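# Move desk cardboard box onto bookcase bottom shelf

## Task

Take the cardboard box that sits on the desk and set it on the bookcase's lowest shelf, level rather than tilted, with the whole box lying within the rear half of that shelf; at the finish both blue foam blocks must also be resting on that same shelf, the robot must not have toppled or be left leaning, and the result must hold without the robot supporting anything.

## Robot and tools

Robot: TidyBot++, a mobile base 0.54 m long, 0.50 m wide and 0.38 m tall on four driven casters, carrying one seven-joint arm with a two-finger gripper. The shoulder sits 0.12 m ahead of the base centre and 0.68 m off the floor. Cameras: base_camera (pinhole, 644x364) and wrist_camera (fisheye, 644x476, looking along the hand). Loose objects may occasionally get a small nudge from outside.

Frames: the base frame has its origin on the floor below the base centre, x forward, y left, z up. hand_pose is reported in this frame and marks the point midway between the finger pads; its z axis runs out along the fingers and the fingers open and close along its y axis. The odometry frame is the base frame as it was when the scene began. base_odometry heading is positive to the left, in -3.142 to 3.142; it counts wheel turns, so slip looks like travel and drift of a few cm and several degrees builds up. base_tilt is in degrees, positive when leaning forward or right.

execute_actions: argument actions is a list holding zero or one action; cameras optionally lists base_camera, wrist_camera or all (omitted or null means all, [] means none). An action may contain base, joints, speeds. base takes exactly one relative offset from where the base last reported itself: translate_m (metres, forward positive, -2 to 2), strafe_m (metres, left positive, -2 to 2) or rotate_rad (radians, counter-clockwise from above positive, -6.3 to 6.3). Very long base moves are refused, so split them. joints is a map of absolute targets by name: joint_1_rad (unlimited, vertical axis of the whole arm, positive = clockwise seen from above, opposite to rotate_rad), joint_2_rad shoulder -2.249 to 2.249, joint_3_rad unlimited upper-arm roll, joint_4_rad elbow -2.579 to 2.579, joint_5_rad unlimited forearm roll, joint_6_rad wrist -2.099 to 2.099, joint_7_rad unlimited hand roll (hand down: positive = counter-clockwise from above; at 1.57 fingers open left/right), gripper_pos 0 open to 1 closed. Unlimited joints take the shorter direction, so turn them in steps under half a revolution. speeds caps top speed for that action only: translate_m and strafe_m 0.05 to 0.5 m/s, rotate_rad 0.1 to 1.57 rad/s (the maximum is the default). Motions in one action start together. Unknown keys or out-of-range numbers get the whole call rejected with no motion. A joint or base left out of an action may keep pushing toward an earlier target without this showing in the status.

wait: seconds from 0 to 10; commands nothing, returns state and images. zoom_image: camera plus region [x0, y0, x1, y1] in image pixels from the top-left, at most 504x504, applied to the latest full image of that camera. finished_scene: scene number; final and irreversible, reports success. Replying without any tool call ends everything.

Arm geometry: upper arm 0.42 m, forearm 0.31 m, hand 0.31 m to the hand point. With joint_1_rad = 0, joint_3_rad = 3.14, joint_5_rad = 0 the arm moves in the base's x-z plane; angles from vertical (forward positive) are upper = joint_2_rad, forearm = joint_2_rad - joint_4_rad, hand = that minus joint_6_rad. Forward reach from the shoulder is the sum of length*sin(angle), height the sum of length*cos(angle). The arm starts folded, hand down, reaching up to 0.08 m beyond the base front with the elbow up to 1.15 m high. A downward hand can reach about 0.94 m height only near the base. Finger gap is roughly 85*(1 - gripper_pos) mm; closed fingertips reach about 20 mm beyond the hand point; at 1 the fingers keep squeezing hard.

Result lines: base_status and joint_status report each motion's outcome. done: reached (for the base, only that wheels turned as commanded, even with slip or a blocked base). off_target: stopped short and may keep pushing; for the gripper it means something is held at the shown reading. contact_stop or time_out: target dropped, holding in place. joint command not followed plus cause: the self-collision check withheld arm targets (the gripper still moves); they may be retried on later actions until new passing targets are sent. on_its_own shows uncommanded motion. motor_effort gives percent of maximum, bracketed value is the peak. ARM HIT means a hard impact with base or arm. If a call reports a stop, later motion calls in that reply are skipped.

Accuracy: friction and load sag leave the hand a cm or more off; correct by sending last command + (wanted - read) per joint, but never command a held-load joint to its read angle. Trust images over hand_pose.

Avoid: driving while the arm is caught on something high (tipping), horizontal shoves with a raised hand, driving the arm into things (torque fault: arm freezes 10 s; limits 104.5 N m joints 1-4, 51.3 N m joints 5-7), holding loads long (MOTOR HOT from 60 °C, OVER-TEMPERATURE FAULT at 75 °C), dropping, slamming or knocking objects over. Back away to right a leaning robot.

Each tool is called after "Emit:" as name(argument=value, ...) on one line, values as JSON.

## Session

Emit:
execute_actions(actions=[])

Scene clock: 0.00 s.
base_odometry: x=+0.000 y=+0.000 heading=+0.000 (m, m, rad; odometry frame)
base_tilt: forward=+0.1 right=-0.6 (deg)
base_status: not commanded
joint_positions: joint_1_rad=+0.031 joint_2_rad=-0.308 joint_3_rad=+3.121 joint_4_rad=-2.498 joint_5_rad=-0.044 joint_6_rad=-0.922 joint_7_rad=+1.570 gripper_pos=+0.000
joint_status: not commanded
motor_effort: joint_1_rad=-1 joint_2_rad=-4 joint_3_rad=+1 joint_4_rad=+17 joint_5_rad=+1 joint_6_rad=+2 joint_7_rad=-1 (%)
hand_pose: x=+0.2567 y=+0.0103 z=+0.5893 quat_wxyz=(-0.015, +1.000, -0.019, +0.015) (m; base frame)
pictures: base_camera, wrist_camera
Images, in order (width x height): base_camera 644x364, wrist_camera 644x476.

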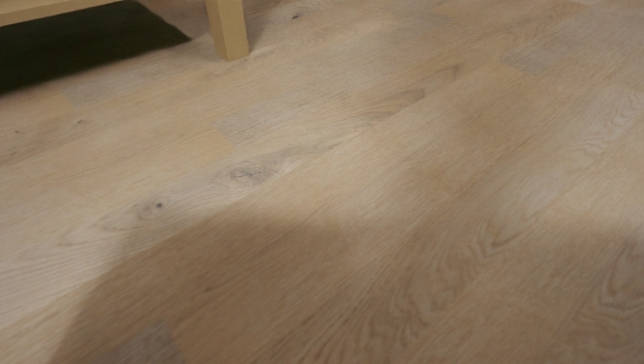

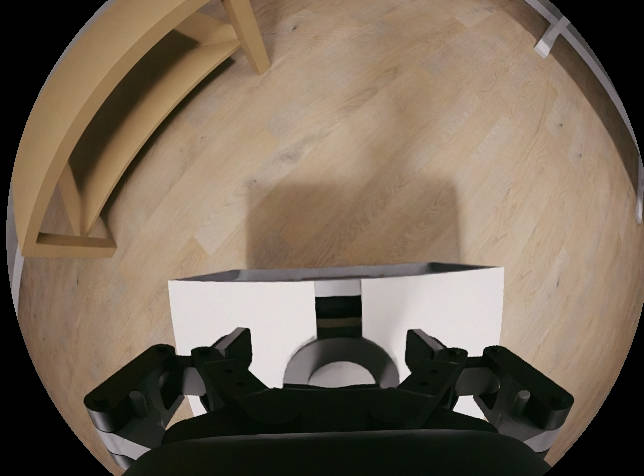

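Look forward.

Emit:
execute_actions(actions=[{"joints":{"joint_2_rad":-0.3,"joint_4_rad":-1.6,"joint_6_rad":-0.8}}], cameras=["wrist_camera"])

Scene clock: 4.30 s.
base_odometry: x=+0.000 y=+0.000 heading=+0.000 (m, m, rad; odometry frame)
base_tilt: forward=+0.1 right=-0.6 (deg)
base_status: not commanded
joint_positions: joint_1_rad=+0.031 joint_2_rad=-0.308 joint_3_rad=+3.121 joint_4_rad=-1.607 joint_5_rad=-0.044 joint_6_rad=-0.831 joint_7_rad=+1.570 gripper_pos=+0.000
joint_status: all done
motor_effort: joint_1_rad=-1(1) joint_2_rad=-8(9) joint_3_rad=+1(1) joint_4_rad=+22(22) joint_5_rad=+1(1) joint_6_rad=+8(7) joint_7_rad=-1(1) (%)
hand_pose: x=+0.5579 y=+0.0090 z=+1.0023 quat_wxyz=(-0.016, +0.875, -0.009, +0.485) (m; base frame)
pictures: wrist_camera
Images, in order (width x height): wrist_camera 644x476.

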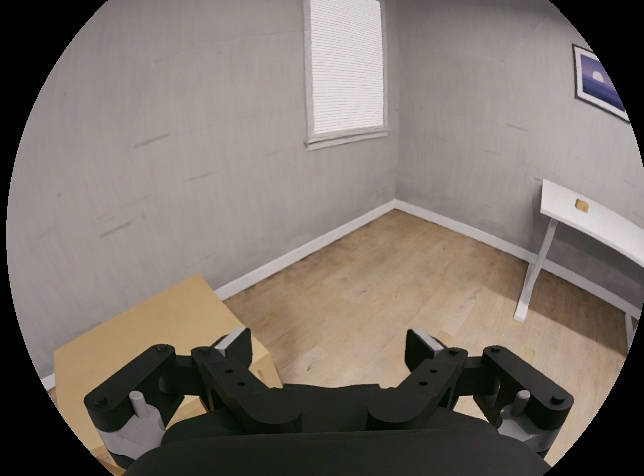

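Emit:
execute_actions(actions=[{"base":{"rotate_rad":-1.2}}], cameras=["wrist_camera"])

Scene clock: 9.03 s.
base_odometry: x=+0.000 y=+0.000 heading=-1.200 (m, m, rad; odometry frame)
base_tilt: forward=+0.1 right=-0.6 (deg)
base_status: done
joint_positions: joint_1_rad=+0.031 joint_2_rad=-0.308 joint_3_rad=+3.123 joint_4_rad=-1.607 joint_5_rad=-0.044 joint_6_rad=-0.831 joint_7_rad=+1.570 gripper_pos=+0.000
joint_status: not commanded
motor_effort: joint_1_rad=-1(2) joint_2_rad=-9(10) joint_3_rad=+1(2) joint_4_rad=+21(21) joint_5_rad=+1(0) joint_6_rad=+8(8) joint_7_rad=-1(1) (%)
hand_pose: x=+0.5579 y=+0.0077 z=+1.0023 quat_wxyz=(-0.016, +0.875, -0.010, +0.485) (m; base frame)
pictures: wrist_camera
Images, in order (width x height): wrist_camera 644x476.

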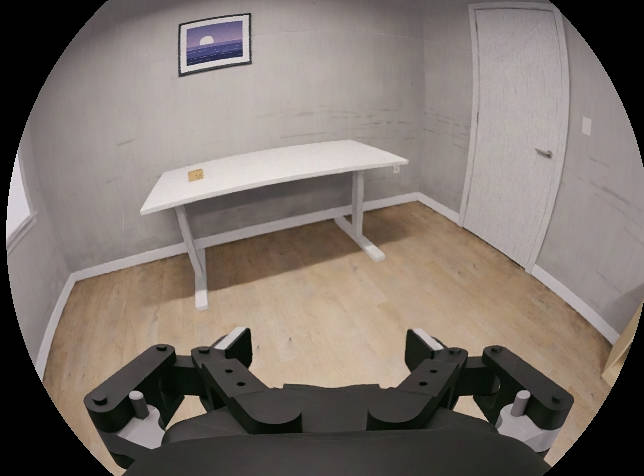

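Emit:
execute_actions(actions=[{"base":{"rotate_rad":0.42}}], cameras=[])

Emit:
execute_actions(actions=[{"base":{"translate_m":0.7},"joints":{"joint_6_rad":-1.2}}])

Scene clock: 15.30 s.
base_odometry: x=+0.000 y=+0.000 heading=-0.780 (m, m, rad; odometry frame)
base_tilt: forward=+0.2 right=-0.6 (deg)
base_status: done
joint_positions: joint_1_rad=+0.031 joint_2_rad=-0.308 joint_3_rad=+3.120 joint_4_rad=-1.607 joint_5_rad=-0.044 joint_6_rad=-0.831 joint_7_rad=+1.570 gripper_pos=+0.000
joint_status: not commanded
motor_effort: joint_1_rad=-1(0) joint_2_rad=-9(9) joint_3_rad=+1(3) joint_4_rad=+21(22) joint_5_rad=+1(0) joint_6_rad=+8(8) joint_7_rad=-1(1) (%)
hand_pose: x=+0.5578 y=+0.0093 z=+1.0023 quat_wxyz=(-0.017, +0.875, -0.008, +0.485) (m; base frame)
pictures: none
No camera images: the call's "cameras" was empty. Leave "cameras" out to get every camera's image.

Scene clock: 18.13 s.
base_odometry: x=+0.498 y=-0.493 heading=-0.780 (m, m, rad; odometry frame)
base_tilt: forward=+0.1 right=-0.6 (deg)
base_status: done
joint_positions: joint_1_rad=+0.031 joint_2_rad=-0.305 joint_3_rad=+3.120 joint_4_rad=-1.604 joint_5_rad=-0.044 joint_6_rad=-1.193 joint_7_rad=+1.570 gripper_pos=+0.000
joint_status: all done
motor_effort: joint_1_rad=-1(2) joint_2_rad=-8(11) joint_3_rad=+0(1) joint_4_rad=+20(22) joint_5_rad=+1(0) joint_6_rad=+6(9) joint_7_rad=-1(1) (%)
hand_pose: x=+0.4836 y=+0.0121 z=+0.9198 quat_wxyz=(-0.018, +0.948, -0.005, +0.319) (m; base frame)
pictures: base_camera, wrist_camera
Images, in order (width x height): base_camera 644x364, wrist_camera 644x476.

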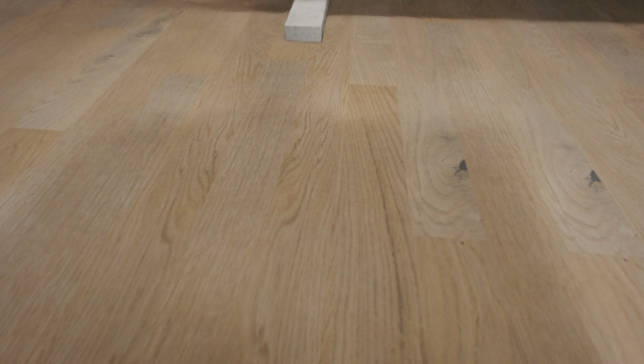

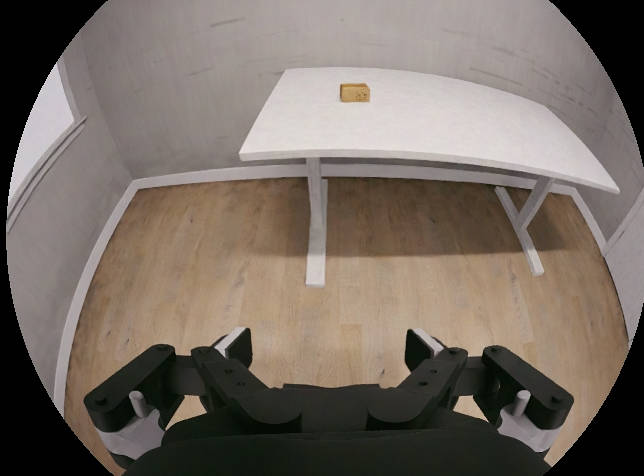

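Emit:
execute_actions(actions=[{"base":{"rotate_rad":-0.1},"joints":{"joint_2_rad":0.0,"joint_4_rad":-1.3,"joint_6_rad":-1.4}}], cameras=[])

Emit:
execute_actions(actions=[{"base":{"translate_m":0.45}}])

Scene clock: 26.03 s.
base_odometry: x=+0.498 y=-0.493 heading=-0.881 (m, m, rad; odometry frame)
base_tilt: forward=+0.1 right=-0.6 (deg)
base_status: done
joint_positions: joint_1_rad=+0.031 joint_2_rad=-0.007 joint_3_rad=+3.121 joint_4_rad=-1.312 joint_5_rad=-0.044 joint_6_rad=-1.366 joint_7_rad=+1.570 gripper_pos=+0.000
joint_status: all done
motor_effort: joint_1_rad=-1(2) joint_2_rad=-17(19) joint_3_rad=+0(2) joint_4_rad=+19(21) joint_5_rad=+1(0) joint_6_rad=+4(7) joint_7_rad=-1(1) (%)
hand_pose: x=+0.5601 y=+0.0106 z=+0.9079 quat_wxyz=(-0.021, +0.972, -0.005, +0.233) (m; base frame)
pictures: none
No camera images: the call's "cameras" was empty. Leave "cameras" out to get every camera's image.

Scene clock: 28.30 s.
base_odometry: x=+0.784 y=-0.840 heading=-0.881 (m, m, rad; odometry frame)
base_tilt: forward=+0.2 right=-0.6 (deg)
base_status: done
joint_positions: joint_1_rad=+0.031 joint_2_rad=+0.000 joint_3_rad=+3.121 joint_4_rad=-1.308 joint_5_rad=-0.044 joint_6_rad=-1.370 joint_7_rad=+1.570 gripper_pos=+0.000
joint_status: not commanded
motor_effort: joint_1_rad=-1(1) joint_2_rad=-18(21) joint_3_rad=+1(0) joint_4_rad=+19(20) joint_5_rad=+1(0) joint_6_rad=+5(5) joint_7_rad=-1(1) (%)
hand_pose: x=+0.5614 y=+0.0105 z=+0.9058 quat_wxyz=(-0.021, +0.973, -0.005, +0.229) (m; base frame)
pictures: base_camera, wrist_camera
Images, in order (width x height): base_camera 644x364, wrist_camera 644x476.

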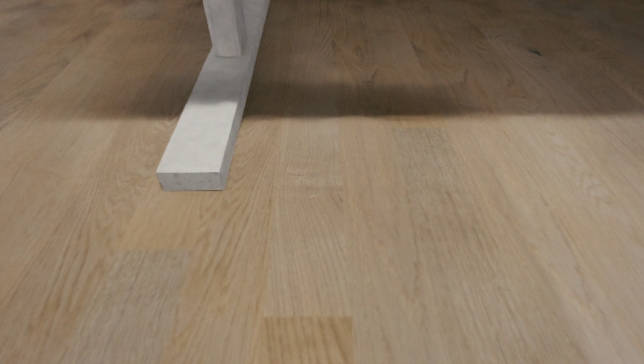

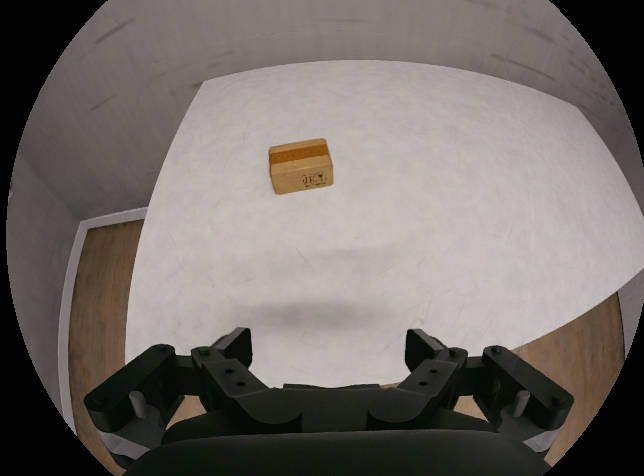

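Emit:
execute_actions(actions=[{"base":{"translate_m":0.2},"joints":{"joint_2_rad":0.3,"joint_4_rad":-0.9,"joint_6_rad":-1.94}}])

Scene clock: 37.33 s.
base_odometry: x=+0.911 y=-0.994 heading=-0.882 (m, m, rad; odometry frame)
base_tilt: forward=+0.2 right=-0.6 (deg)
base_status: done
joint_positions: joint_1_rad=+0.031 joint_2_rad=+0.302 joint_3_rad=+3.121 joint_4_rad=-0.912 joint_5_rad=-0.044 joint_6_rad=-1.907 joint_7_rad=+1.570 gripper_pos=+0.000
joint_status: all done
motor_effort: joint_1_rad=-1(0) joint_2_rad=-26(31) joint_3_rad=+0(1) joint_4_rad=+16(20) joint_5_rad=+1(1) joint_6_rad=+1(5) joint_7_rad=-1(1) (%)
hand_pose: x=+0.5450 y=+0.0085 z=+0.8826 quat_wxyz=(-0.024, +1.000, +0.002, +0.011) (m; base frame)
pictures: base_camera, wrist_camera
Images, in order (width x height): base_camera 644x364, wrist_camera 644x476.

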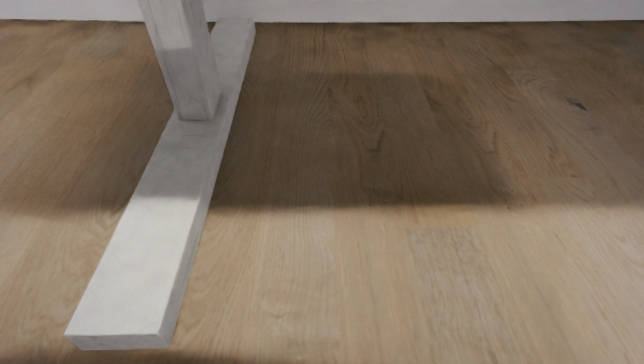

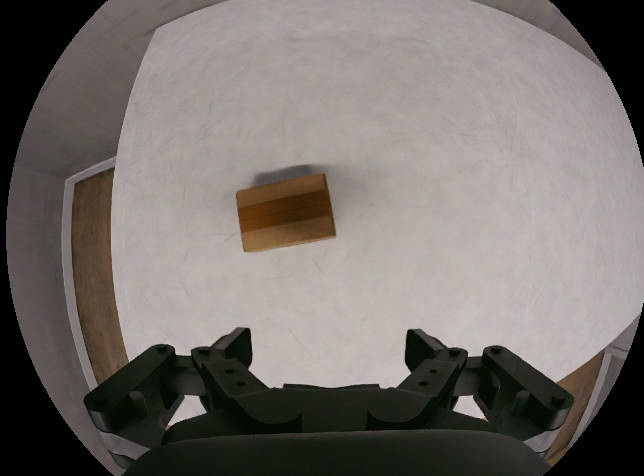

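Emit:
execute_actions(actions=[{"base":{"translate_m":0.075},"joints":{"joint_7_rad":0.17}}], cameras=[])

Emit:
execute_actions(actions=[{"base":{"strafe_m":0.045},"joints":{"joint_2_rad":0.28,"joint_4_rad":-1.1,"joint_6_rad":-1.76}}])

Scene clock: 42.87 s.
base_odometry: x=+0.959 y=-1.053 heading=-0.882 (m, m, rad; odometry frame)
base_tilt: forward=+0.2 right=-0.6 (deg)
base_status: done
joint_positions: joint_1_rad=+0.031 joint_2_rad=+0.304 joint_3_rad=+3.121 joint_4_rad=-0.911 joint_5_rad=-0.044 joint_6_rad=-1.910 joint_7_rad=+0.185 gripper_pos=+0.000
joint_status: all done
motor_effort: joint_1_rad=-1(0) joint_2_rad=-26(31) joint_3_rad=+0(0) joint_4_rad=+16(17) joint_5_rad=+1(1) joint_6_rad=+0(1) joint_7_rad=-1(1) (%)
hand_pose: x=+0.5448 y=+0.0085 z=+0.8819 quat_wxyz=(-0.024, +0.770, -0.637, -0.009) (m; base frame)
pictures: none
No camera images: the call's "cameras" was empty. Leave "cameras" out to get every camera's image.

Scene clock: 44.03 s.
base_odometry: x=+0.994 y=-1.024 heading=-0.882 (m, m, rad; odometry frame)
base_tilt: forward=+0.1 right=-0.6 (deg)
base_status: done
joint_positions: joint_1_rad=+0.027 joint_2_rad=+0.303 joint_3_rad=+3.121 joint_4_rad=-1.092 joint_5_rad=-0.044 joint_6_rad=-1.791 joint_7_rad=+0.185 gripper_pos=+0.000
joint_status: all done
motor_effort: joint_1_rad=-1(5) joint_2_rad=-26(28) joint_3_rad=+0(2) joint_4_rad=+16(17) joint_5_rad=+1(0) joint_6_rad=-1(1) joint_7_rad=-1(1) (%)
hand_pose: x=+0.5399 y=+0.0110 z=+0.8280 quat_wxyz=(-0.005, +0.770, -0.638, -0.033) (m; base frame)
pictures: base_camera, wrist_camera
Images, in order (width x height): base_camera 644x364, wrist_camera 644x476.

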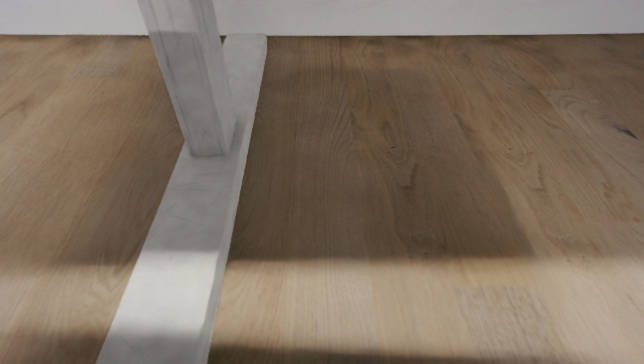

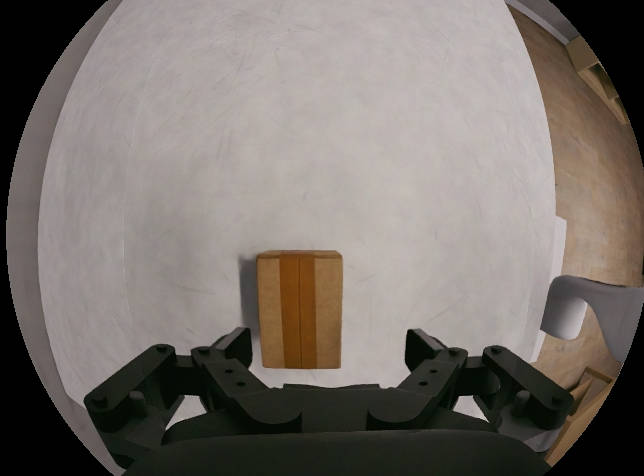

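Emit:
execute_actions(actions=[{"joints":{"joint_2_rad":0.32,"joint_4_rad":-1.305,"joint_6_rad":-1.495}}], cameras=["wrist_camera"])

Scene clock: 51.00 s.
base_odometry: x=+0.994 y=-1.024 heading=-0.882 (m, m, rad; odometry frame)
base_tilt: forward=+0.1 right=-0.6 (deg)
base_status: not commanded
joint_positions: joint_1_rad=+0.027 joint_2_rad=+0.307 joint_3_rad=+3.121 joint_4_rad=-1.297 joint_5_rad=-0.044 joint_6_rad=-1.525 joint_7_rad=+0.185 gripper_pos=+0.000
joint_status: all done
motor_effort: joint_1_rad=-1(1) joint_2_rad=-28(28) joint_3_rad=+0(0) joint_4_rad=+17(17) joint_5_rad=+1(1) joint_6_rad=+0(0) joint_7_rad=-1(1) (%)
hand_pose: x=+0.5639 y=+0.0116 z=+0.7615 quat_wxyz=(-0.023, +0.766, -0.642, -0.012) (m; base frame)
pictures: wrist_camera
Images, in order (width x height): wrist_camera 644x476.

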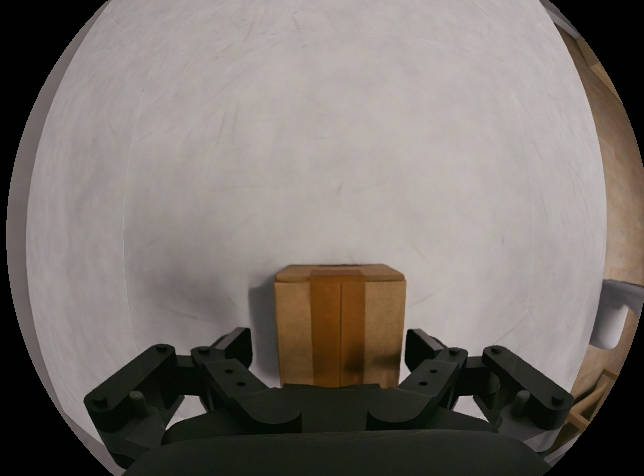

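Emit:
execute_actions(actions=[{"joints":{"gripper_pos":1}}], cameras=[])

Emit:
execute_actions(actions=[{"joints":{"joint_4_rad":-1.1,"joint_6_rad":-1.75}}], cameras=[])

Emit:
execute_actions(actions=[{"base":{"translate_m":-0.6},"joints":{"joint_7_rad":1.57}}], cameras=[])

Emit:
execute_actions(actions=[{"base":{"rotate_rad":-2.0},"joints":{"joint_2_rad":-0.3,"joint_4_rad":-1.6,"joint_6_rad":-0.8}}])

Scene clock: 56.13 s.
base_odometry: x=+0.994 y=-1.024 heading=-0.882 (m, m, rad; odometry frame)
base_tilt: forward=+0.1 right=-0.6 (deg)
base_status: not commanded
joint_positions: joint_1_rad=+0.027 joint_2_rad=+0.306 joint_3_rad=+3.121 joint_4_rad=-1.297 joint_5_rad=-0.044 joint_6_rad=-1.525 joint_7_rad=+0.185 gripper_pos=+0.355
joint_status: gripper_pos off_target (ended at +0.355, target +1.000)
motor_effort: joint_1_rad=-1(2) joint_2_rad=-25(28) joint_3_rad=+0(0) joint_4_rad=+16(17) joint_5_rad=+1(0) joint_6_rad=+1(2) joint_7_rad=-1(1) (%)
hand_pose: x=+0.5642 y=+0.0116 z=+0.7622 quat_wxyz=(-0.024, +0.766, -0.642, -0.011) (m; base frame)
pictures: none
No camera images: the call's "cameras" was empty. Leave "cameras" out to get every camera's image.

Scene clock: 57.33 s.
base_odometry: x=+0.994 y=-1.024 heading=-0.882 (m, m, rad; odometry frame)
base_tilt: forward=+0.1 right=-0.6 (deg)
base_status: not commanded
joint_positions: joint_1_rad=+0.027 joint_2_rad=+0.315 joint_3_rad=+3.121 joint_4_rad=-1.111 joint_5_rad=-0.044 joint_6_rad=-1.720 joint_7_rad=+0.185 gripper_pos=+0.355
joint_status: all done
motor_effort: joint_1_rad=-1(1) joint_2_rad=-28(30) joint_3_rad=+0(0) joint_4_rad=+17(19) joint_5_rad=+1(1) joint_6_rad=+0(1) joint_7_rad=-1(1) (%)
hand_pose: x=+0.5590 y=+0.0111 z=+0.8164 quat_wxyz=(-0.018, +0.769, -0.639, -0.018) (m; base frame)
pictures: none
No camera images: the call's "cameras" was empty. Leave "cameras" out to get every camera's image.

Scene clock: 59.90 s.
base_odometry: x=+0.613 y=-0.560 heading=-0.882 (m, m, rad; odometry frame)
base_tilt: forward=+0.1 right=-0.6 (deg)
base_status: done
joint_positions: joint_1_rad=+0.027 joint_2_rad=+0.316 joint_3_rad=+3.121 joint_4_rad=-1.110 joint_5_rad=-0.044 joint_6_rad=-1.722 joint_7_rad=+1.555 gripper_pos=+0.355
joint_status: all done
motor_effort: joint_1_rad=-1(1) joint_2_rad=-28(31) joint_3_rad=+0(0) joint_4_rad=+17(18) joint_5_rad=+1(1) joint_6_rad=+0(0) joint_7_rad=-1(1) (%)
hand_pose: x=+0.5587 y=+0.0111 z=+0.8163 quat_wxyz=(-0.025, +1.000, -0.008, -0.003) (m; base frame)
pictures: none
No camera images: the call's "cameras" was empty. Leave "cameras" out to get every camera's image.

Scene clock: 62.50 s.
base_odometry: x=+0.613 y=-0.560 heading=-2.882 (m, m, rad; odometry frame)
base_tilt: forward=+0.1 right=-0.6 (deg)
base_status: done
joint_positions: joint_1_rad=+0.025 joint_2_rad=-0.275 joint_3_rad=+3.121 joint_4_rad=-1.593 joint_5_rad=-0.044 joint_6_rad=-0.832 joint_7_rad=+1.555 gripper_pos=+0.356
joint_status: all done
motor_effort: joint_1_rad=-1(2) joint_2_rad=-11(30) joint_3_rad=+1(1) joint_4_rad=+22(22) joint_5_rad=+1(0) joint_6_rad=+8(9) joint_7_rad=-1(1) (%)
hand_pose: x=+0.5694 y=+0.0111 z=+0.9946 quat_wxyz=(-0.022, +0.880, -0.013, +0.475) (m; base frame)
pictures: base_camera, wrist_camera
Images, in order (width x height): base_camera 644x364, wrist_camera 644x476.

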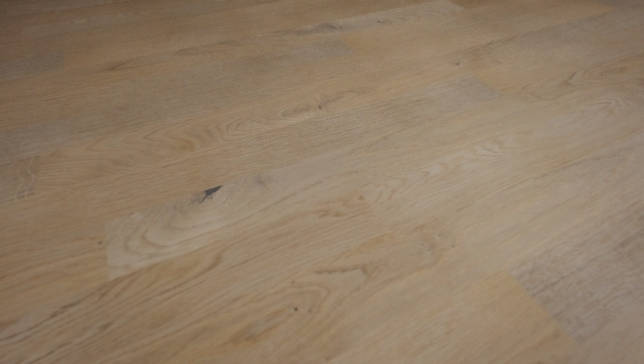

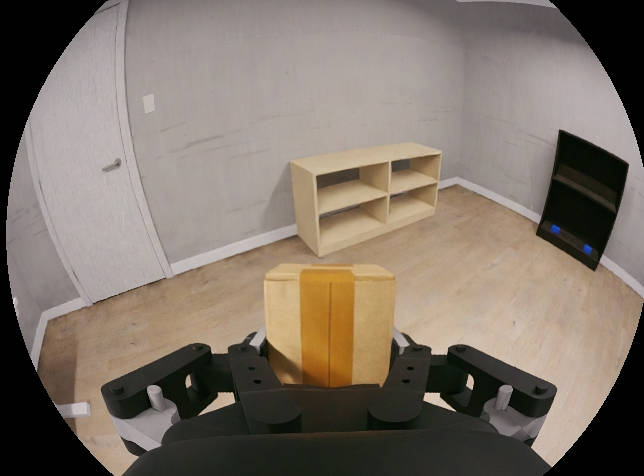

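Emit:
execute_actions(actions=[{"base":{"rotate_rad":-0.8}}], cameras=[])

Emit:
execute_actions(actions=[{"base":{"translate_m":1.8}}], cameras=[])

Emit:
execute_actions(actions=[{"base":{"rotate_rad":-0.342}}])

Scene clock: 69.63 s.
base_odometry: x=+0.613 y=-0.560 heading=+2.601 (m, m, rad; odometry frame)
base_tilt: forward=+0.2 right=-0.6 (deg)
base_status: done
joint_positions: joint_1_rad=+0.028 joint_2_rad=-0.275 joint_3_rad=+3.123 joint_4_rad=-1.593 joint_5_rad=-0.044 joint_6_rad=-0.832 joint_7_rad=+1.555 gripper_pos=+0.356
joint_status: not commanded
motor_effort: joint_1_rad=-1(1) joint_2_rad=-11(12) joint_3_rad=+1(3) joint_4_rad=+22(22) joint_5_rad=+1(0) joint_6_rad=+9(9) joint_7_rad=-1(1) (%)
hand_pose: x=+0.5695 y=+0.0087 z=+0.9947 quat_wxyz=(-0.021, +0.880, -0.015, +0.475) (m; base frame)
pictures: none
No camera images: the call's "cameras" was empty. Leave "cameras" out to get every camera's image.

Scene clock: 74.60 s.
base_odometry: x=-0.930 y=+0.367 heading=+2.601 (m, m, rad; odometry frame)
base_tilt: forward=+0.1 right=-0.6 (deg)
base_status: done
joint_positions: joint_1_rad=+0.028 joint_2_rad=-0.286 joint_3_rad=+3.123 joint_4_rad=-1.597 joint_5_rad=-0.044 joint_6_rad=-0.832 joint_7_rad=+1.555 gripper_pos=+0.356
joint_status: not commanded
motor_effort: joint_1_rad=-1(1) joint_2_rad=-11(13) joint_3_rad=+1(1) joint_4_rad=+22(23) joint_5_rad=+1(1) joint_6_rad=+8(9) joint_7_rad=-1(1) (%)
hand_pose: x=+0.5659 y=+0.0088 z=+0.9979 quat_wxyz=(-0.021, +0.878, -0.015, +0.479) (m; base frame)
pictures: none
No camera images: the call's "cameras" was empty. Leave "cameras" out to get every camera's image.

Scene clock: 75.90 s.
base_odometry: x=-0.930 y=+0.367 heading=+2.259 (m, m, rad; odometry frame)
base_tilt: forward=+0.1 right=-0.6 (deg)
base_status: done
joint_positions: joint_1_rad=+0.030 joint_2_rad=-0.286 joint_3_rad=+3.125 joint_4_rad=-1.597 joint_5_rad=-0.044 joint_6_rad=-0.832 joint_7_rad=+1.555 gripper_pos=+0.356
joint_status: not commanded
motor_effort: joint_1_rad=-1(3) joint_2_rad=-10(11) joint_3_rad=+1(3) joint_4_rad=+22(22) joint_5_rad=+1(0) joint_6_rad=+9(9) joint_7_rad=-2(1) (%)
hand_pose: x=+0.5659 y=+0.0068 z=+0.9979 quat_wxyz=(-0.020, +0.877, -0.017, +0.479) (m; base frame)
pictures: base_camera, wrist_camera
Images, in order (width x height): base_camera 644x364, wrist_camera 644x476.

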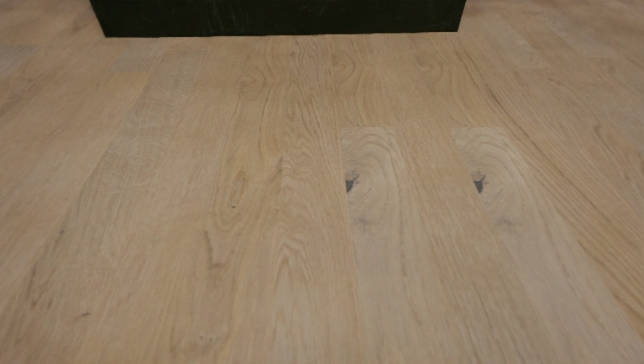

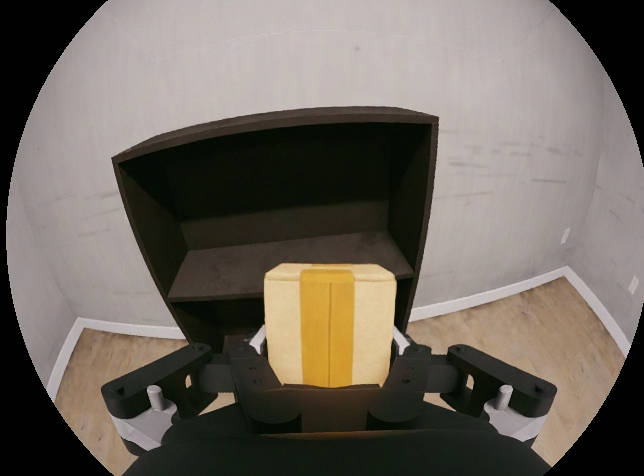

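Emit:
execute_actions(actions=[{"base":{"strafe_m":0.1},"joints":{"joint_2_rad":1.55,"joint_4_rad":-1.5,"joint_6_rad":-0.06}}])

Scene clock: 82.87 s.
base_odometry: x=-1.008 y=+0.303 heading=+2.258 (m, m, rad; odometry frame)
base_tilt: forward=+0.1 right=-0.6 (deg)
base_status: done
joint_positions: joint_1_rad=+0.030 joint_2_rad=+1.543 joint_3_rad=+3.121 joint_4_rad=-1.510 joint_5_rad=-0.044 joint_6_rad=-0.093 joint_7_rad=+1.555 gripper_pos=+0.356
joint_status: all done
motor_effort: joint_1_rad=-1(2) joint_2_rad=-38(46) joint_3_rad=-1(3) joint_4_rad=+2(22) joint_5_rad=+1(0) joint_6_rad=+0(9) joint_7_rad=-1(1) (%)
hand_pose: x=+0.5659 y=+0.0022 z=+0.0694 quat_wxyz=(-0.012, +0.999, -0.044, -0.003) (m; base frame)
pictures: base_camera, wrist_camera
Images, in order (width x height): base_camera 644x364, wrist_camera 644x476.

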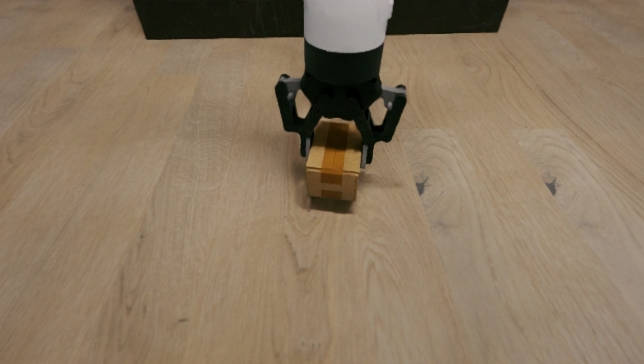

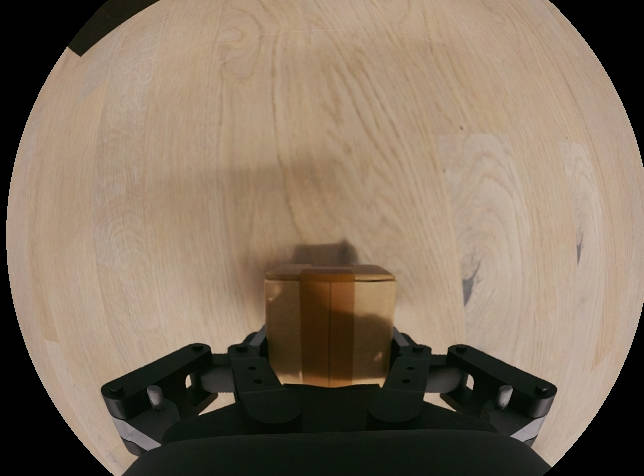

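Nearly down; fix yaw and lower.

Emit:
execute_actions(actions=[{"joints":{"joint_2_rad":1.59,"joint_4_rad":-1.46,"joint_7_rad":1.65}}], cameras=["base_camera"])

Scene clock: 85.87 s.
base_odometry: x=-1.008 y=+0.303 heading=+2.258 (m, m, rad; odometry frame)
base_tilt: forward=+0.1 right=-0.6 (deg)
base_status: not commanded
joint_positions: joint_1_rad=+0.030 joint_2_rad=+1.575 joint_3_rad=+3.121 joint_4_rad=-1.465 joint_5_rad=-0.044 joint_6_rad=-0.092 joint_7_rad=+1.618 gripper_pos=+0.356
joint_status: all done
motor_effort: joint_1_rad=-1(1) joint_2_rad=-38(39) joint_3_rad=-1(1) joint_4_rad=+2(3) joint_5_rad=+1(1) joint_6_rad=+0(1) joint_7_rad=-1(2) (%)
hand_pose: x=+0.5750 y=+0.0018 z=+0.0565 quat_wxyz=(-0.012, +1.000, -0.013, +0.005) (m; base frame)
pictures: base_camera
Images, in order (width x height): base_camera 644x364.

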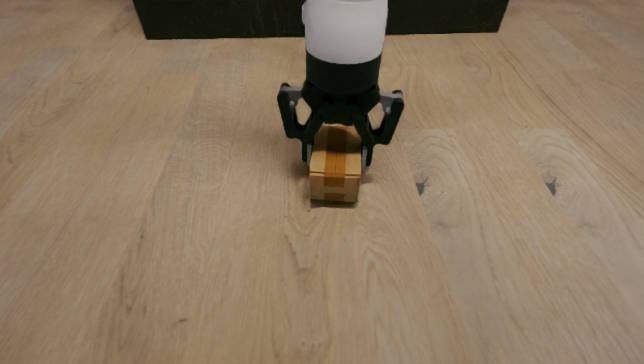

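Emit:
execute_actions(actions=[{"joints":{"joint_2_rad":1.625,"joint_4_rad":-1.44}}], cameras=["base_camera"])

Scene clock: 89.03 s.
base_odometry: x=-1.008 y=+0.303 heading=+2.258 (m, m, rad; odometry frame)
base_tilt: forward=+0.1 right=-0.6 (deg)
base_status: not commanded
joint_positions: joint_1_rad=+0.030 joint_2_rad=+1.607 joint_3_rad=+3.121 joint_4_rad=-1.446 joint_5_rad=-0.044 joint_6_rad=-0.092 joint_7_rad=+1.618 gripper_pos=+0.356
joint_status: all done
motor_effort: joint_1_rad=-1(1) joint_2_rad=-35(40) joint_3_rad=-1(1) joint_4_rad=+2(4) joint_5_rad=+1(1) joint_6_rad=+2(3) joint_7_rad=-1(1) (%)
hand_pose: x=+0.5663 y=+0.0021 z=+0.0424 quat_wxyz=(-0.012, +1.000, -0.013, -0.002) (m; base frame)
pictures: base_camera
Images, in order (width x height): base_camera 644x364.

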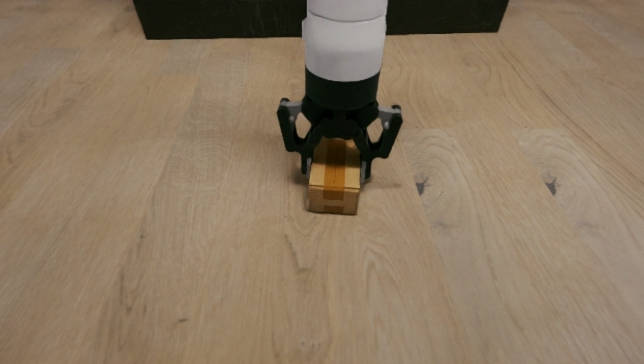

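Emit:
execute_actions(actions=[{"joints":{"gripper_pos":0}}], cameras=[])

Emit:
execute_actions(actions=[{"base":{"translate_m":-0.4}}], cameras=[])

Emit:
execute_actions(actions=[{"joints":{"joint_2_rad":1.95,"joint_4_rad":-1.0,"joint_6_rad":0.785}}])

Scene clock: 97.13 s.
base_odometry: x=-1.008 y=+0.303 heading=+2.258 (m, m, rad; odometry frame)
base_tilt: forward=+0.2 right=-0.6 (deg)
base_status: not commanded
joint_positions: joint_1_rad=+0.030 joint_2_rad=+1.610 joint_3_rad=+3.121 joint_4_rad=-1.446 joint_5_rad=-0.044 joint_6_rad=-0.092 joint_7_rad=+1.618 gripper_pos=+0.000
joint_status: all done
motor_effort: joint_1_rad=-1(1) joint_2_rad=-37(38) joint_3_rad=-1(1) joint_4_rad=+1(2) joint_5_rad=+1(1) joint_6_rad=+0(1) joint_7_rad=-1(1) (%)
hand_pose: x=+0.5645 y=+0.0021 z=+0.0412 quat_wxyz=(-0.012, +1.000, -0.013, -0.003) (m; base frame)
pictures: none
No camera images: the call's "cameras" was empty. Leave "cameras" out to get every camera's image.

Scene clock: 99.30 s.
base_odometry: x=-0.754 y=-0.006 heading=+2.258 (m, m, rad; odometry frame)
base_tilt: forward=+0.1 right=-0.6 (deg)
base_status: done
joint_positions: joint_1_rad=+0.030 joint_2_rad=+1.615 joint_3_rad=+3.121 joint_4_rad=-1.445 joint_5_rad=-0.044 joint_6_rad=-0.089 joint_7_rad=+1.618 gripper_pos=+0.000
joint_status: not commanded
motor_effort: joint_1_rad=-1(0) joint_2_rad=-37(39) joint_3_rad=-1(1) joint_4_rad=+1(3) joint_5_rad=+1(1) joint_6_rad=+0(1) joint_7_rad=-1(1) (%)
hand_pose: x=+0.5633 y=+0.0021 z=+0.0393 quat_wxyz=(-0.012, +1.000, -0.014, -0.003) (m; base frame)
pictures: none
No camera images: the call's "cameras" was empty. Leave "cameras" out to get every camera's image.

Scene clock: 100.93 s.
base_odometry: x=-0.754 y=-0.006 heading=+2.258 (m, m, rad; odometry frame)
base_tilt: forward=+0.1 right=-0.6 (deg)
base_status: not commanded
joint_positions: joint_1_rad=+0.030 joint_2_rad=+1.932 joint_3_rad=+3.121 joint_4_rad=-1.012 joint_5_rad=-0.044 joint_6_rad=+0.756 joint_7_rad=+1.618 gripper_pos=+0.000
joint_status: all done
motor_effort: joint_1_rad=-1(1) joint_2_rad=-41(43) joint_3_rad=+0(1) joint_4_rad=+8(8) joint_5_rad=+1(1) joint_6_rad=+8(8) joint_7_rad=-1(1) (%)
hand_pose: x=+0.8278 y=-0.0220 z=+0.0448 quat_wxyz=(+0.017, +0.888, -0.021, +0.458) (m; base frame)
pictures: base_camera, wrist_camera
Images, in order (width x height): base_camera 644x364, wrist_camera 644x476.

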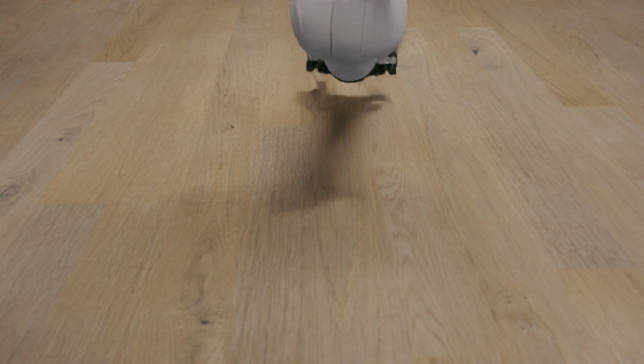

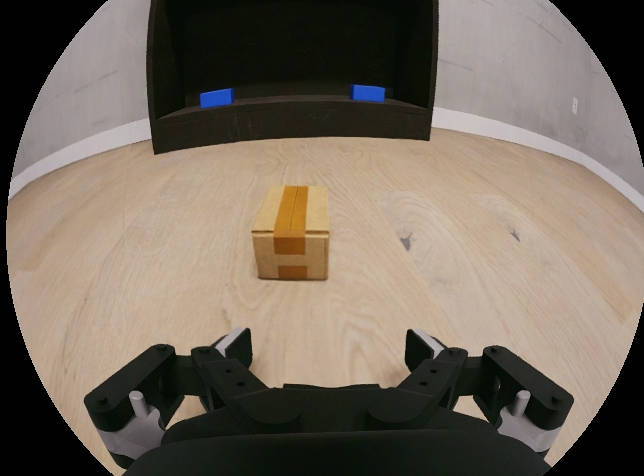

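Emit:
execute_actions(actions=[{"joints":{"joint_1_rad":-0.01,"joint_5_rad":0.03,"joint_7_rad":1.55,"joint_2_rad":1.965}}], cameras=["wrist_camera"])

Scene clock: 104.50 s.
base_odometry: x=-0.754 y=-0.006 heading=+2.258 (m, m, rad; odometry frame)
base_tilt: forward=+0.2 right=-0.5 (deg)
base_status: not commanded
joint_positions: joint_1_rad=-0.003 joint_2_rad=+1.943 joint_3_rad=+3.121 joint_4_rad=-1.010 joint_5_rad=+0.008 joint_6_rad=+0.756 joint_7_rad=+1.584 gripper_pos=+0.000
joint_status: all done
motor_effort: joint_1_rad=-1(4) joint_2_rad=-41(42) joint_3_rad=+0(2) joint_4_rad=+8(8) joint_5_rad=+1(1) joint_6_rad=+8(8) joint_7_rad=-1(1) (%)
hand_pose: x=+0.8217 y=+0.0120 z=+0.0374 quat_wxyz=(-0.006, +0.891, +0.003, +0.454) (m; base frame)
pictures: wrist_camera
Images, in order (width x height): wrist_camera 644x476.

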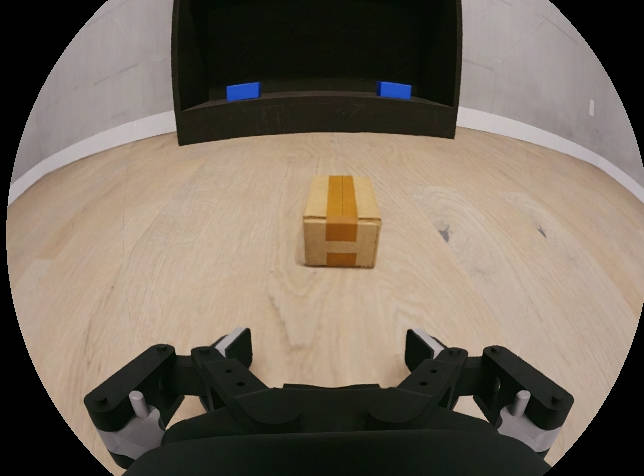

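Emit:
execute_actions(actions=[{"base":{"strafe_m":-0.008}}], cameras=[])

Emit:
execute_actions(actions=[{"base":{"translate_m":0.125}}], cameras=["wrist_camera"])

Emit:
execute_actions(actions=[{"joints":{"gripper_pos":1}}], cameras=[])

Emit:
execute_actions(actions=[{"joints":{"joint_2_rad":1.69,"joint_4_rad":-0.795,"joint_6_rad":0.3}}])

Scene clock: 112.10 s.
base_odometry: x=-0.748 y=-0.001 heading=+2.258 (m, m, rad; odometry frame)
base_tilt: forward=+0.2 right=-0.6 (deg)
base_status: done
joint_positions: joint_1_rad=-0.005 joint_2_rad=+1.943 joint_3_rad=+3.121 joint_4_rad=-1.010 joint_5_rad=+0.008 joint_6_rad=+0.756 joint_7_rad=+1.584 gripper_pos=+0.000
joint_status: not commanded
motor_effort: joint_1_rad=-1(4) joint_2_rad=-40(41) joint_3_rad=+0(2) joint_4_rad=+7(8) joint_5_rad=+1(2) joint_6_rad=+8(8) joint_7_rad=-1(1) (%)
hand_pose: x=+0.8216 y=+0.0133 z=+0.0374 quat_wxyz=(-0.006, +0.891, +0.004, +0.454) (m; base frame)
pictures: none
No camera images: the call's "cameras" was empty. Leave "cameras" out to get every camera's image.

Scene clock: 113.50 s.
base_odometry: x=-0.827 y=+0.096 heading=+2.258 (m, m, rad; odometry frame)
base_tilt: forward=+0.2 right=-0.6 (deg)
base_status: done
joint_positions: joint_1_rad=-0.005 joint_2_rad=+1.953 joint_3_rad=+3.121 joint_4_rad=-1.000 joint_5_rad=+0.008 joint_6_rad=+0.756 joint_7_rad=+1.584 gripper_pos=+0.000
joint_status: not commanded
motor_effort: joint_1_rad=-1(0) joint_2_rad=-41(43) joint_3_rad=+0(1) joint_4_rad=+8(9) joint_5_rad=+1(1) joint_6_rad=+8(8) joint_7_rad=-1(1) (%)
hand_pose: x=+0.8202 y=+0.0132 z=+0.0336 quat_wxyz=(-0.006, +0.891, +0.004, +0.455) (m; base frame)
pictures: wrist_camera
Images, in order (width x height): wrist_camera 644x476.

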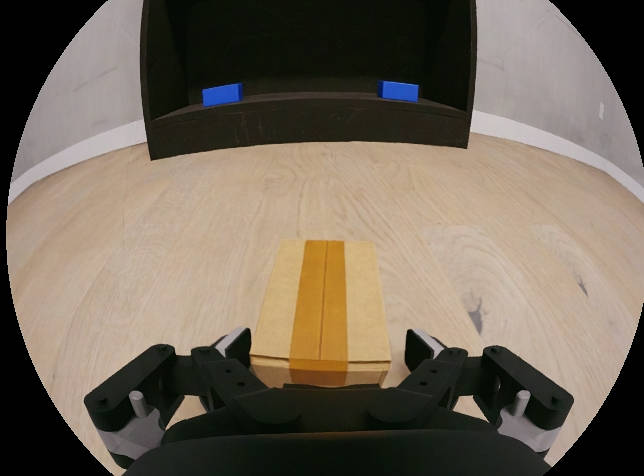

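Scene clock: 114.60 s.
base_odometry: x=-0.827 y=+0.096 heading=+2.258 (m, m, rad; odometry frame)
base_tilt: forward=+0.1 right=-0.6 (deg)
base_status: not commanded
joint_positions: joint_1_rad=-0.005 joint_2_rad=+1.953 joint_3_rad=+3.121 joint_4_rad=-1.000 joint_5_rad=+0.008 joint_6_rad=+0.758 joint_7_rad=+1.584 gripper_pos=+0.350
joint_status: gripper_pos off_target (ended at +0.350, target +1.000)
motor_effort: joint_1_rad=-1(0) joint_2_rad=-40(42) joint_3_rad=-1(0) joint_4_rad=+7(8) joint_5_rad=+1(1) joint_6_rad=+8(9) joint_7_rad=-1(2) (%)
hand_pose: x=+0.8204 y=+0.0132 z=+0.0340 quat_wxyz=(-0.006, +0.890, +0.004, +0.455) (m; base frame)
pictures: none
No camera images: the call's "cameras" was empty. Leave "cameras" out to get every camera's image.

Scene clock: 116.40 s.
base_odometry: x=-0.827 y=+0.096 heading=+2.258 (m, m, rad; odometry frame)
base_tilt: forward=+0.2 right=-0.6 (deg)
base_status: not commanded
joint_positions: joint_1_rad=-0.005 joint_2_rad=+1.695 joint_3_rad=+3.121 joint_4_rad=-0.797 joint_5_rad=+0.008 joint_6_rad=+0.325 joint_7_rad=+1.584 gripper_pos=+0.350
joint_status: all done
motor_effort: joint_1_rad=-1(1) joint_2_rad=-52(54) joint_3_rad=+0(1) joint_4_rad=+15(17) joint_5_rad=+1(1) joint_6_rad=+9(10) joint_7_rad=-1(1) (%)
hand_pose: x=+0.9845 y=+0.0136 z=+0.2054 quat_wxyz=(-0.006, +0.883, +0.006, +0.469) (m; base frame)
pictures: base_camera, wrist_camera
Images, in order (width x height): base_camera 644x364, wrist_camera 644x476.

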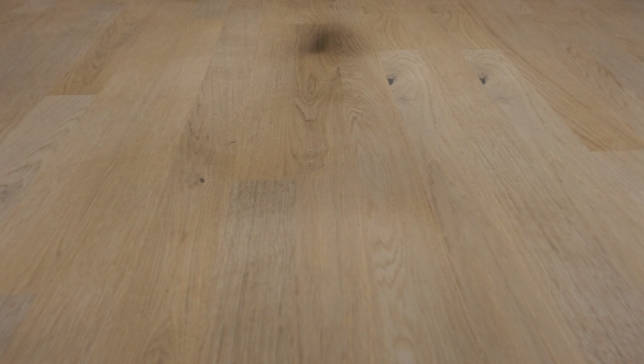

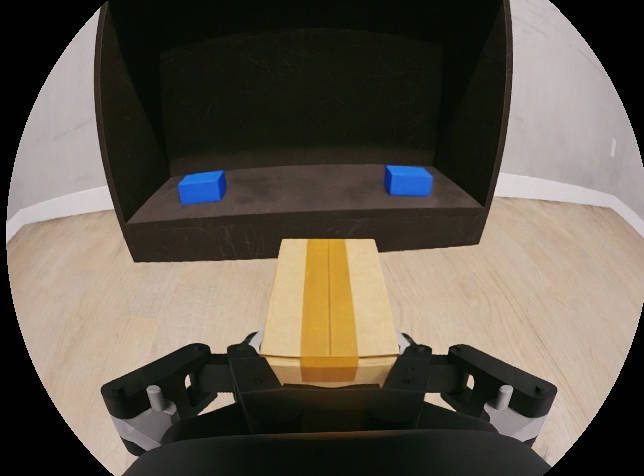

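Emit:
execute_actions(actions=[{"base":{"translate_m":0.4},"joints":{"joint_2_rad":1.73}}])

Scene clock: 121.47 s.
base_odometry: x=-1.080 y=+0.405 heading=+2.257 (m, m, rad; odometry frame)
base_tilt: forward=+0.2 right=-0.6 (deg)
base_status: done
joint_positions: joint_1_rad=-0.005 joint_2_rad=+1.732 joint_3_rad=+3.121 joint_4_rad=-0.798 joint_5_rad=+0.008 joint_6_rad=+0.324 joint_7_rad=+1.584 gripper_pos=+0.350
joint_status: all done
motor_effort: joint_1_rad=-1(4) joint_2_rad=-50(53) joint_3_rad=-1(2) joint_4_rad=+15(17) joint_5_rad=+1(1) joint_6_rad=+8(9) joint_7_rad=-1(1) (%)
hand_pose: x=+0.9652 y=+0.0135 z=+0.1723 quat_wxyz=(-0.006, +0.893, +0.006, +0.451) (m; base frame)
pictures: base_camera, wrist_camera
Images, in order (width x height): base_camera 644x364, wrist_camera 644x476.

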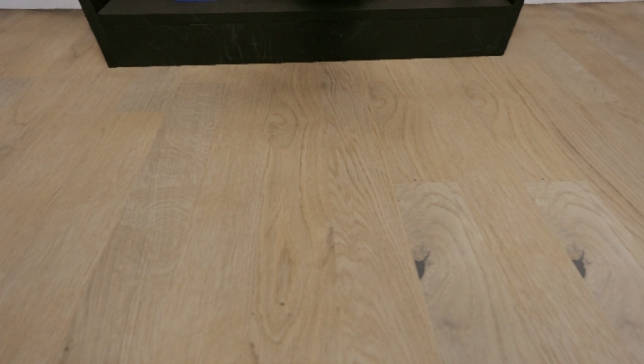

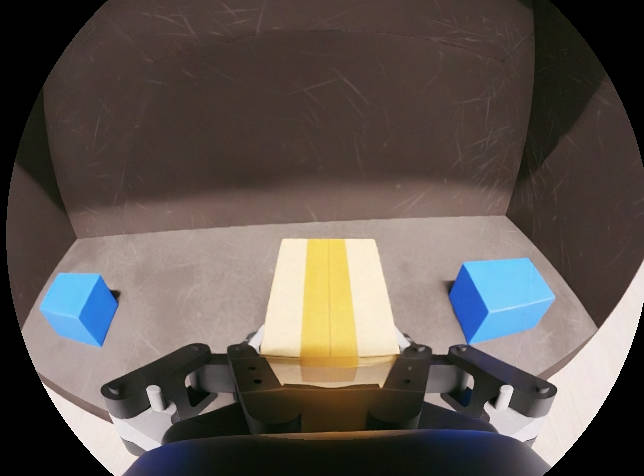

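Emit:
execute_actions(actions=[{"base":{"translate_m":0.11},"joints":{"joint_2_rad":1.775,"joint_6_rad":0.4}}])

Scene clock: 125.73 s.
base_odometry: x=-1.150 y=+0.491 heading=+2.257 (m, m, rad; odometry frame)
base_tilt: forward=+0.2 right=-0.6 (deg)
base_status: done
joint_positions: joint_1_rad=-0.005 joint_2_rad=+1.775 joint_3_rad=+3.121 joint_4_rad=-0.796 joint_5_rad=+0.008 joint_6_rad=+0.364 joint_7_rad=+1.584 gripper_pos=+0.350
joint_status: all done
motor_effort: joint_1_rad=-1(4) joint_2_rad=-49(52) joint_3_rad=-1(2) joint_4_rad=+14(16) joint_5_rad=+1(1) joint_6_rad=+9(9) joint_7_rad=-1(2) (%)
hand_pose: x=+0.9510 y=+0.0133 z=+0.1470 quat_wxyz=(-0.006, +0.893, +0.006, +0.450) (m; base frame)
pictures: base_camera, wrist_camera
Images, in order (width x height): base_camera 644x364, wrist_camera 644x476.

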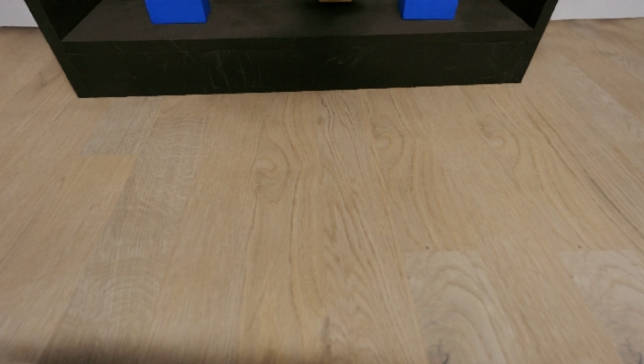

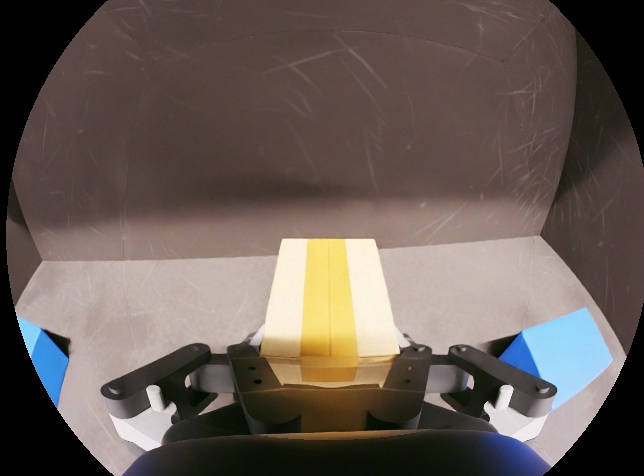

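Emit:
execute_actions(actions=[{"base":{"translate_m":0.045},"joints":{"joint_2_rad":1.81,"joint_6_rad":0.44}}])

Scene clock: 128.87 s.
base_odometry: x=-1.179 y=+0.526 heading=+2.257 (m, m, rad; odometry frame)
base_tilt: forward=+0.2 right=-0.6 (deg)
base_status: done
joint_positions: joint_1_rad=-0.005 joint_2_rad=+1.801 joint_3_rad=+3.121 joint_4_rad=-0.796 joint_5_rad=+0.008 joint_6_rad=+0.408 joint_7_rad=+1.584 gripper_pos=+0.350
joint_status: all done
motor_effort: joint_1_rad=-1(4) joint_2_rad=-49(51) joint_3_rad=-1(1) joint_4_rad=+14(16) joint_5_rad=+1(1) joint_6_rad=+8(8) joint_7_rad=-1(1) (%)
hand_pose: x=+0.9451 y=+0.0131 z=+0.1366 quat_wxyz=(-0.006, +0.889, +0.005, +0.458) (m; base frame)
pictures: base_camera, wrist_camera
Images, in order (width x height): base_camera 644x364, wrist_camera 644x476.

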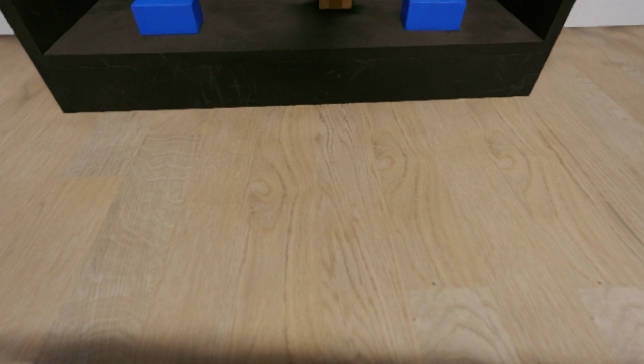

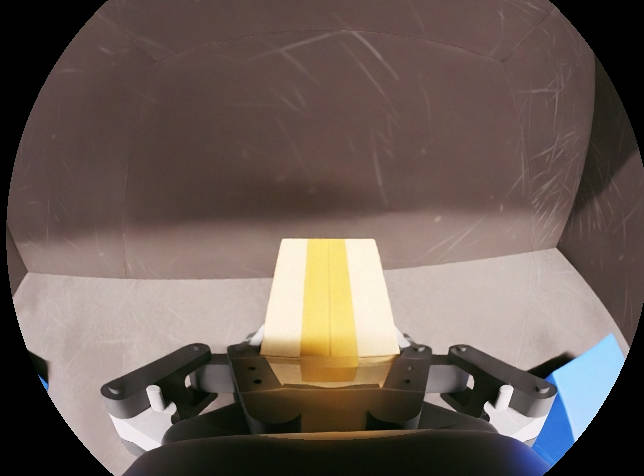

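Emit:
execute_actions(actions=[{"base":{"translate_m":0.015},"joints":{"joint_2_rad":1.83}}])

Scene clock: 133.50 s.
base_odometry: x=-1.188 y=+0.537 heading=+2.257 (m, m, rad; odometry frame)
base_tilt: forward=+0.1 right=-0.6 (deg)
base_status: done
joint_positions: joint_1_rad=-0.005 joint_2_rad=+1.805 joint_3_rad=+3.121 joint_4_rad=-0.794 joint_5_rad=+0.008 joint_6_rad=+0.414 joint_7_rad=+1.584 gripper_pos=+0.350
joint_status: all done
motor_effort: joint_1_rad=-1(4) joint_2_rad=-47(51) joint_3_rad=+0(1) joint_4_rad=+13(15) joint_5_rad=+1(1) joint_6_rad=+8(9) joint_7_rad=-1(1) (%)
hand_pose: x=+0.9453 y=+0.0131 z=+0.1363 quat_wxyz=(-0.006, +0.888, +0.005, +0.461) (m; base frame)
pictures: base_camera, wrist_camera
Images, in order (width x height): base_camera 644x364, wrist_camera 644x476.

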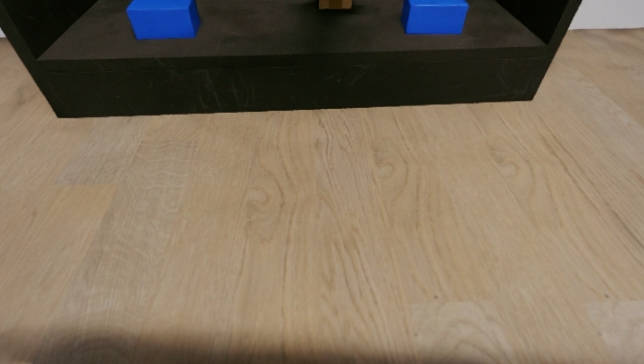

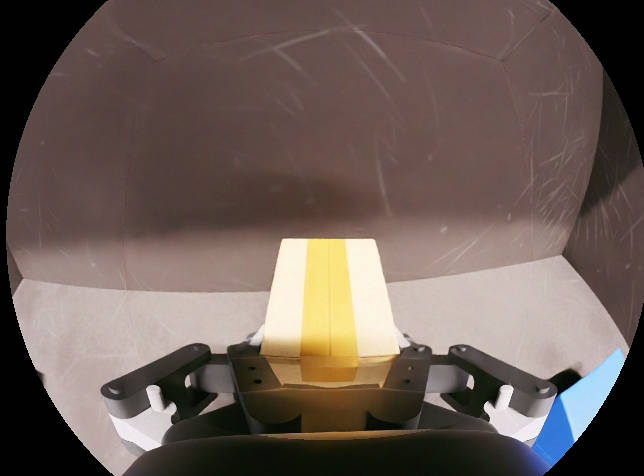

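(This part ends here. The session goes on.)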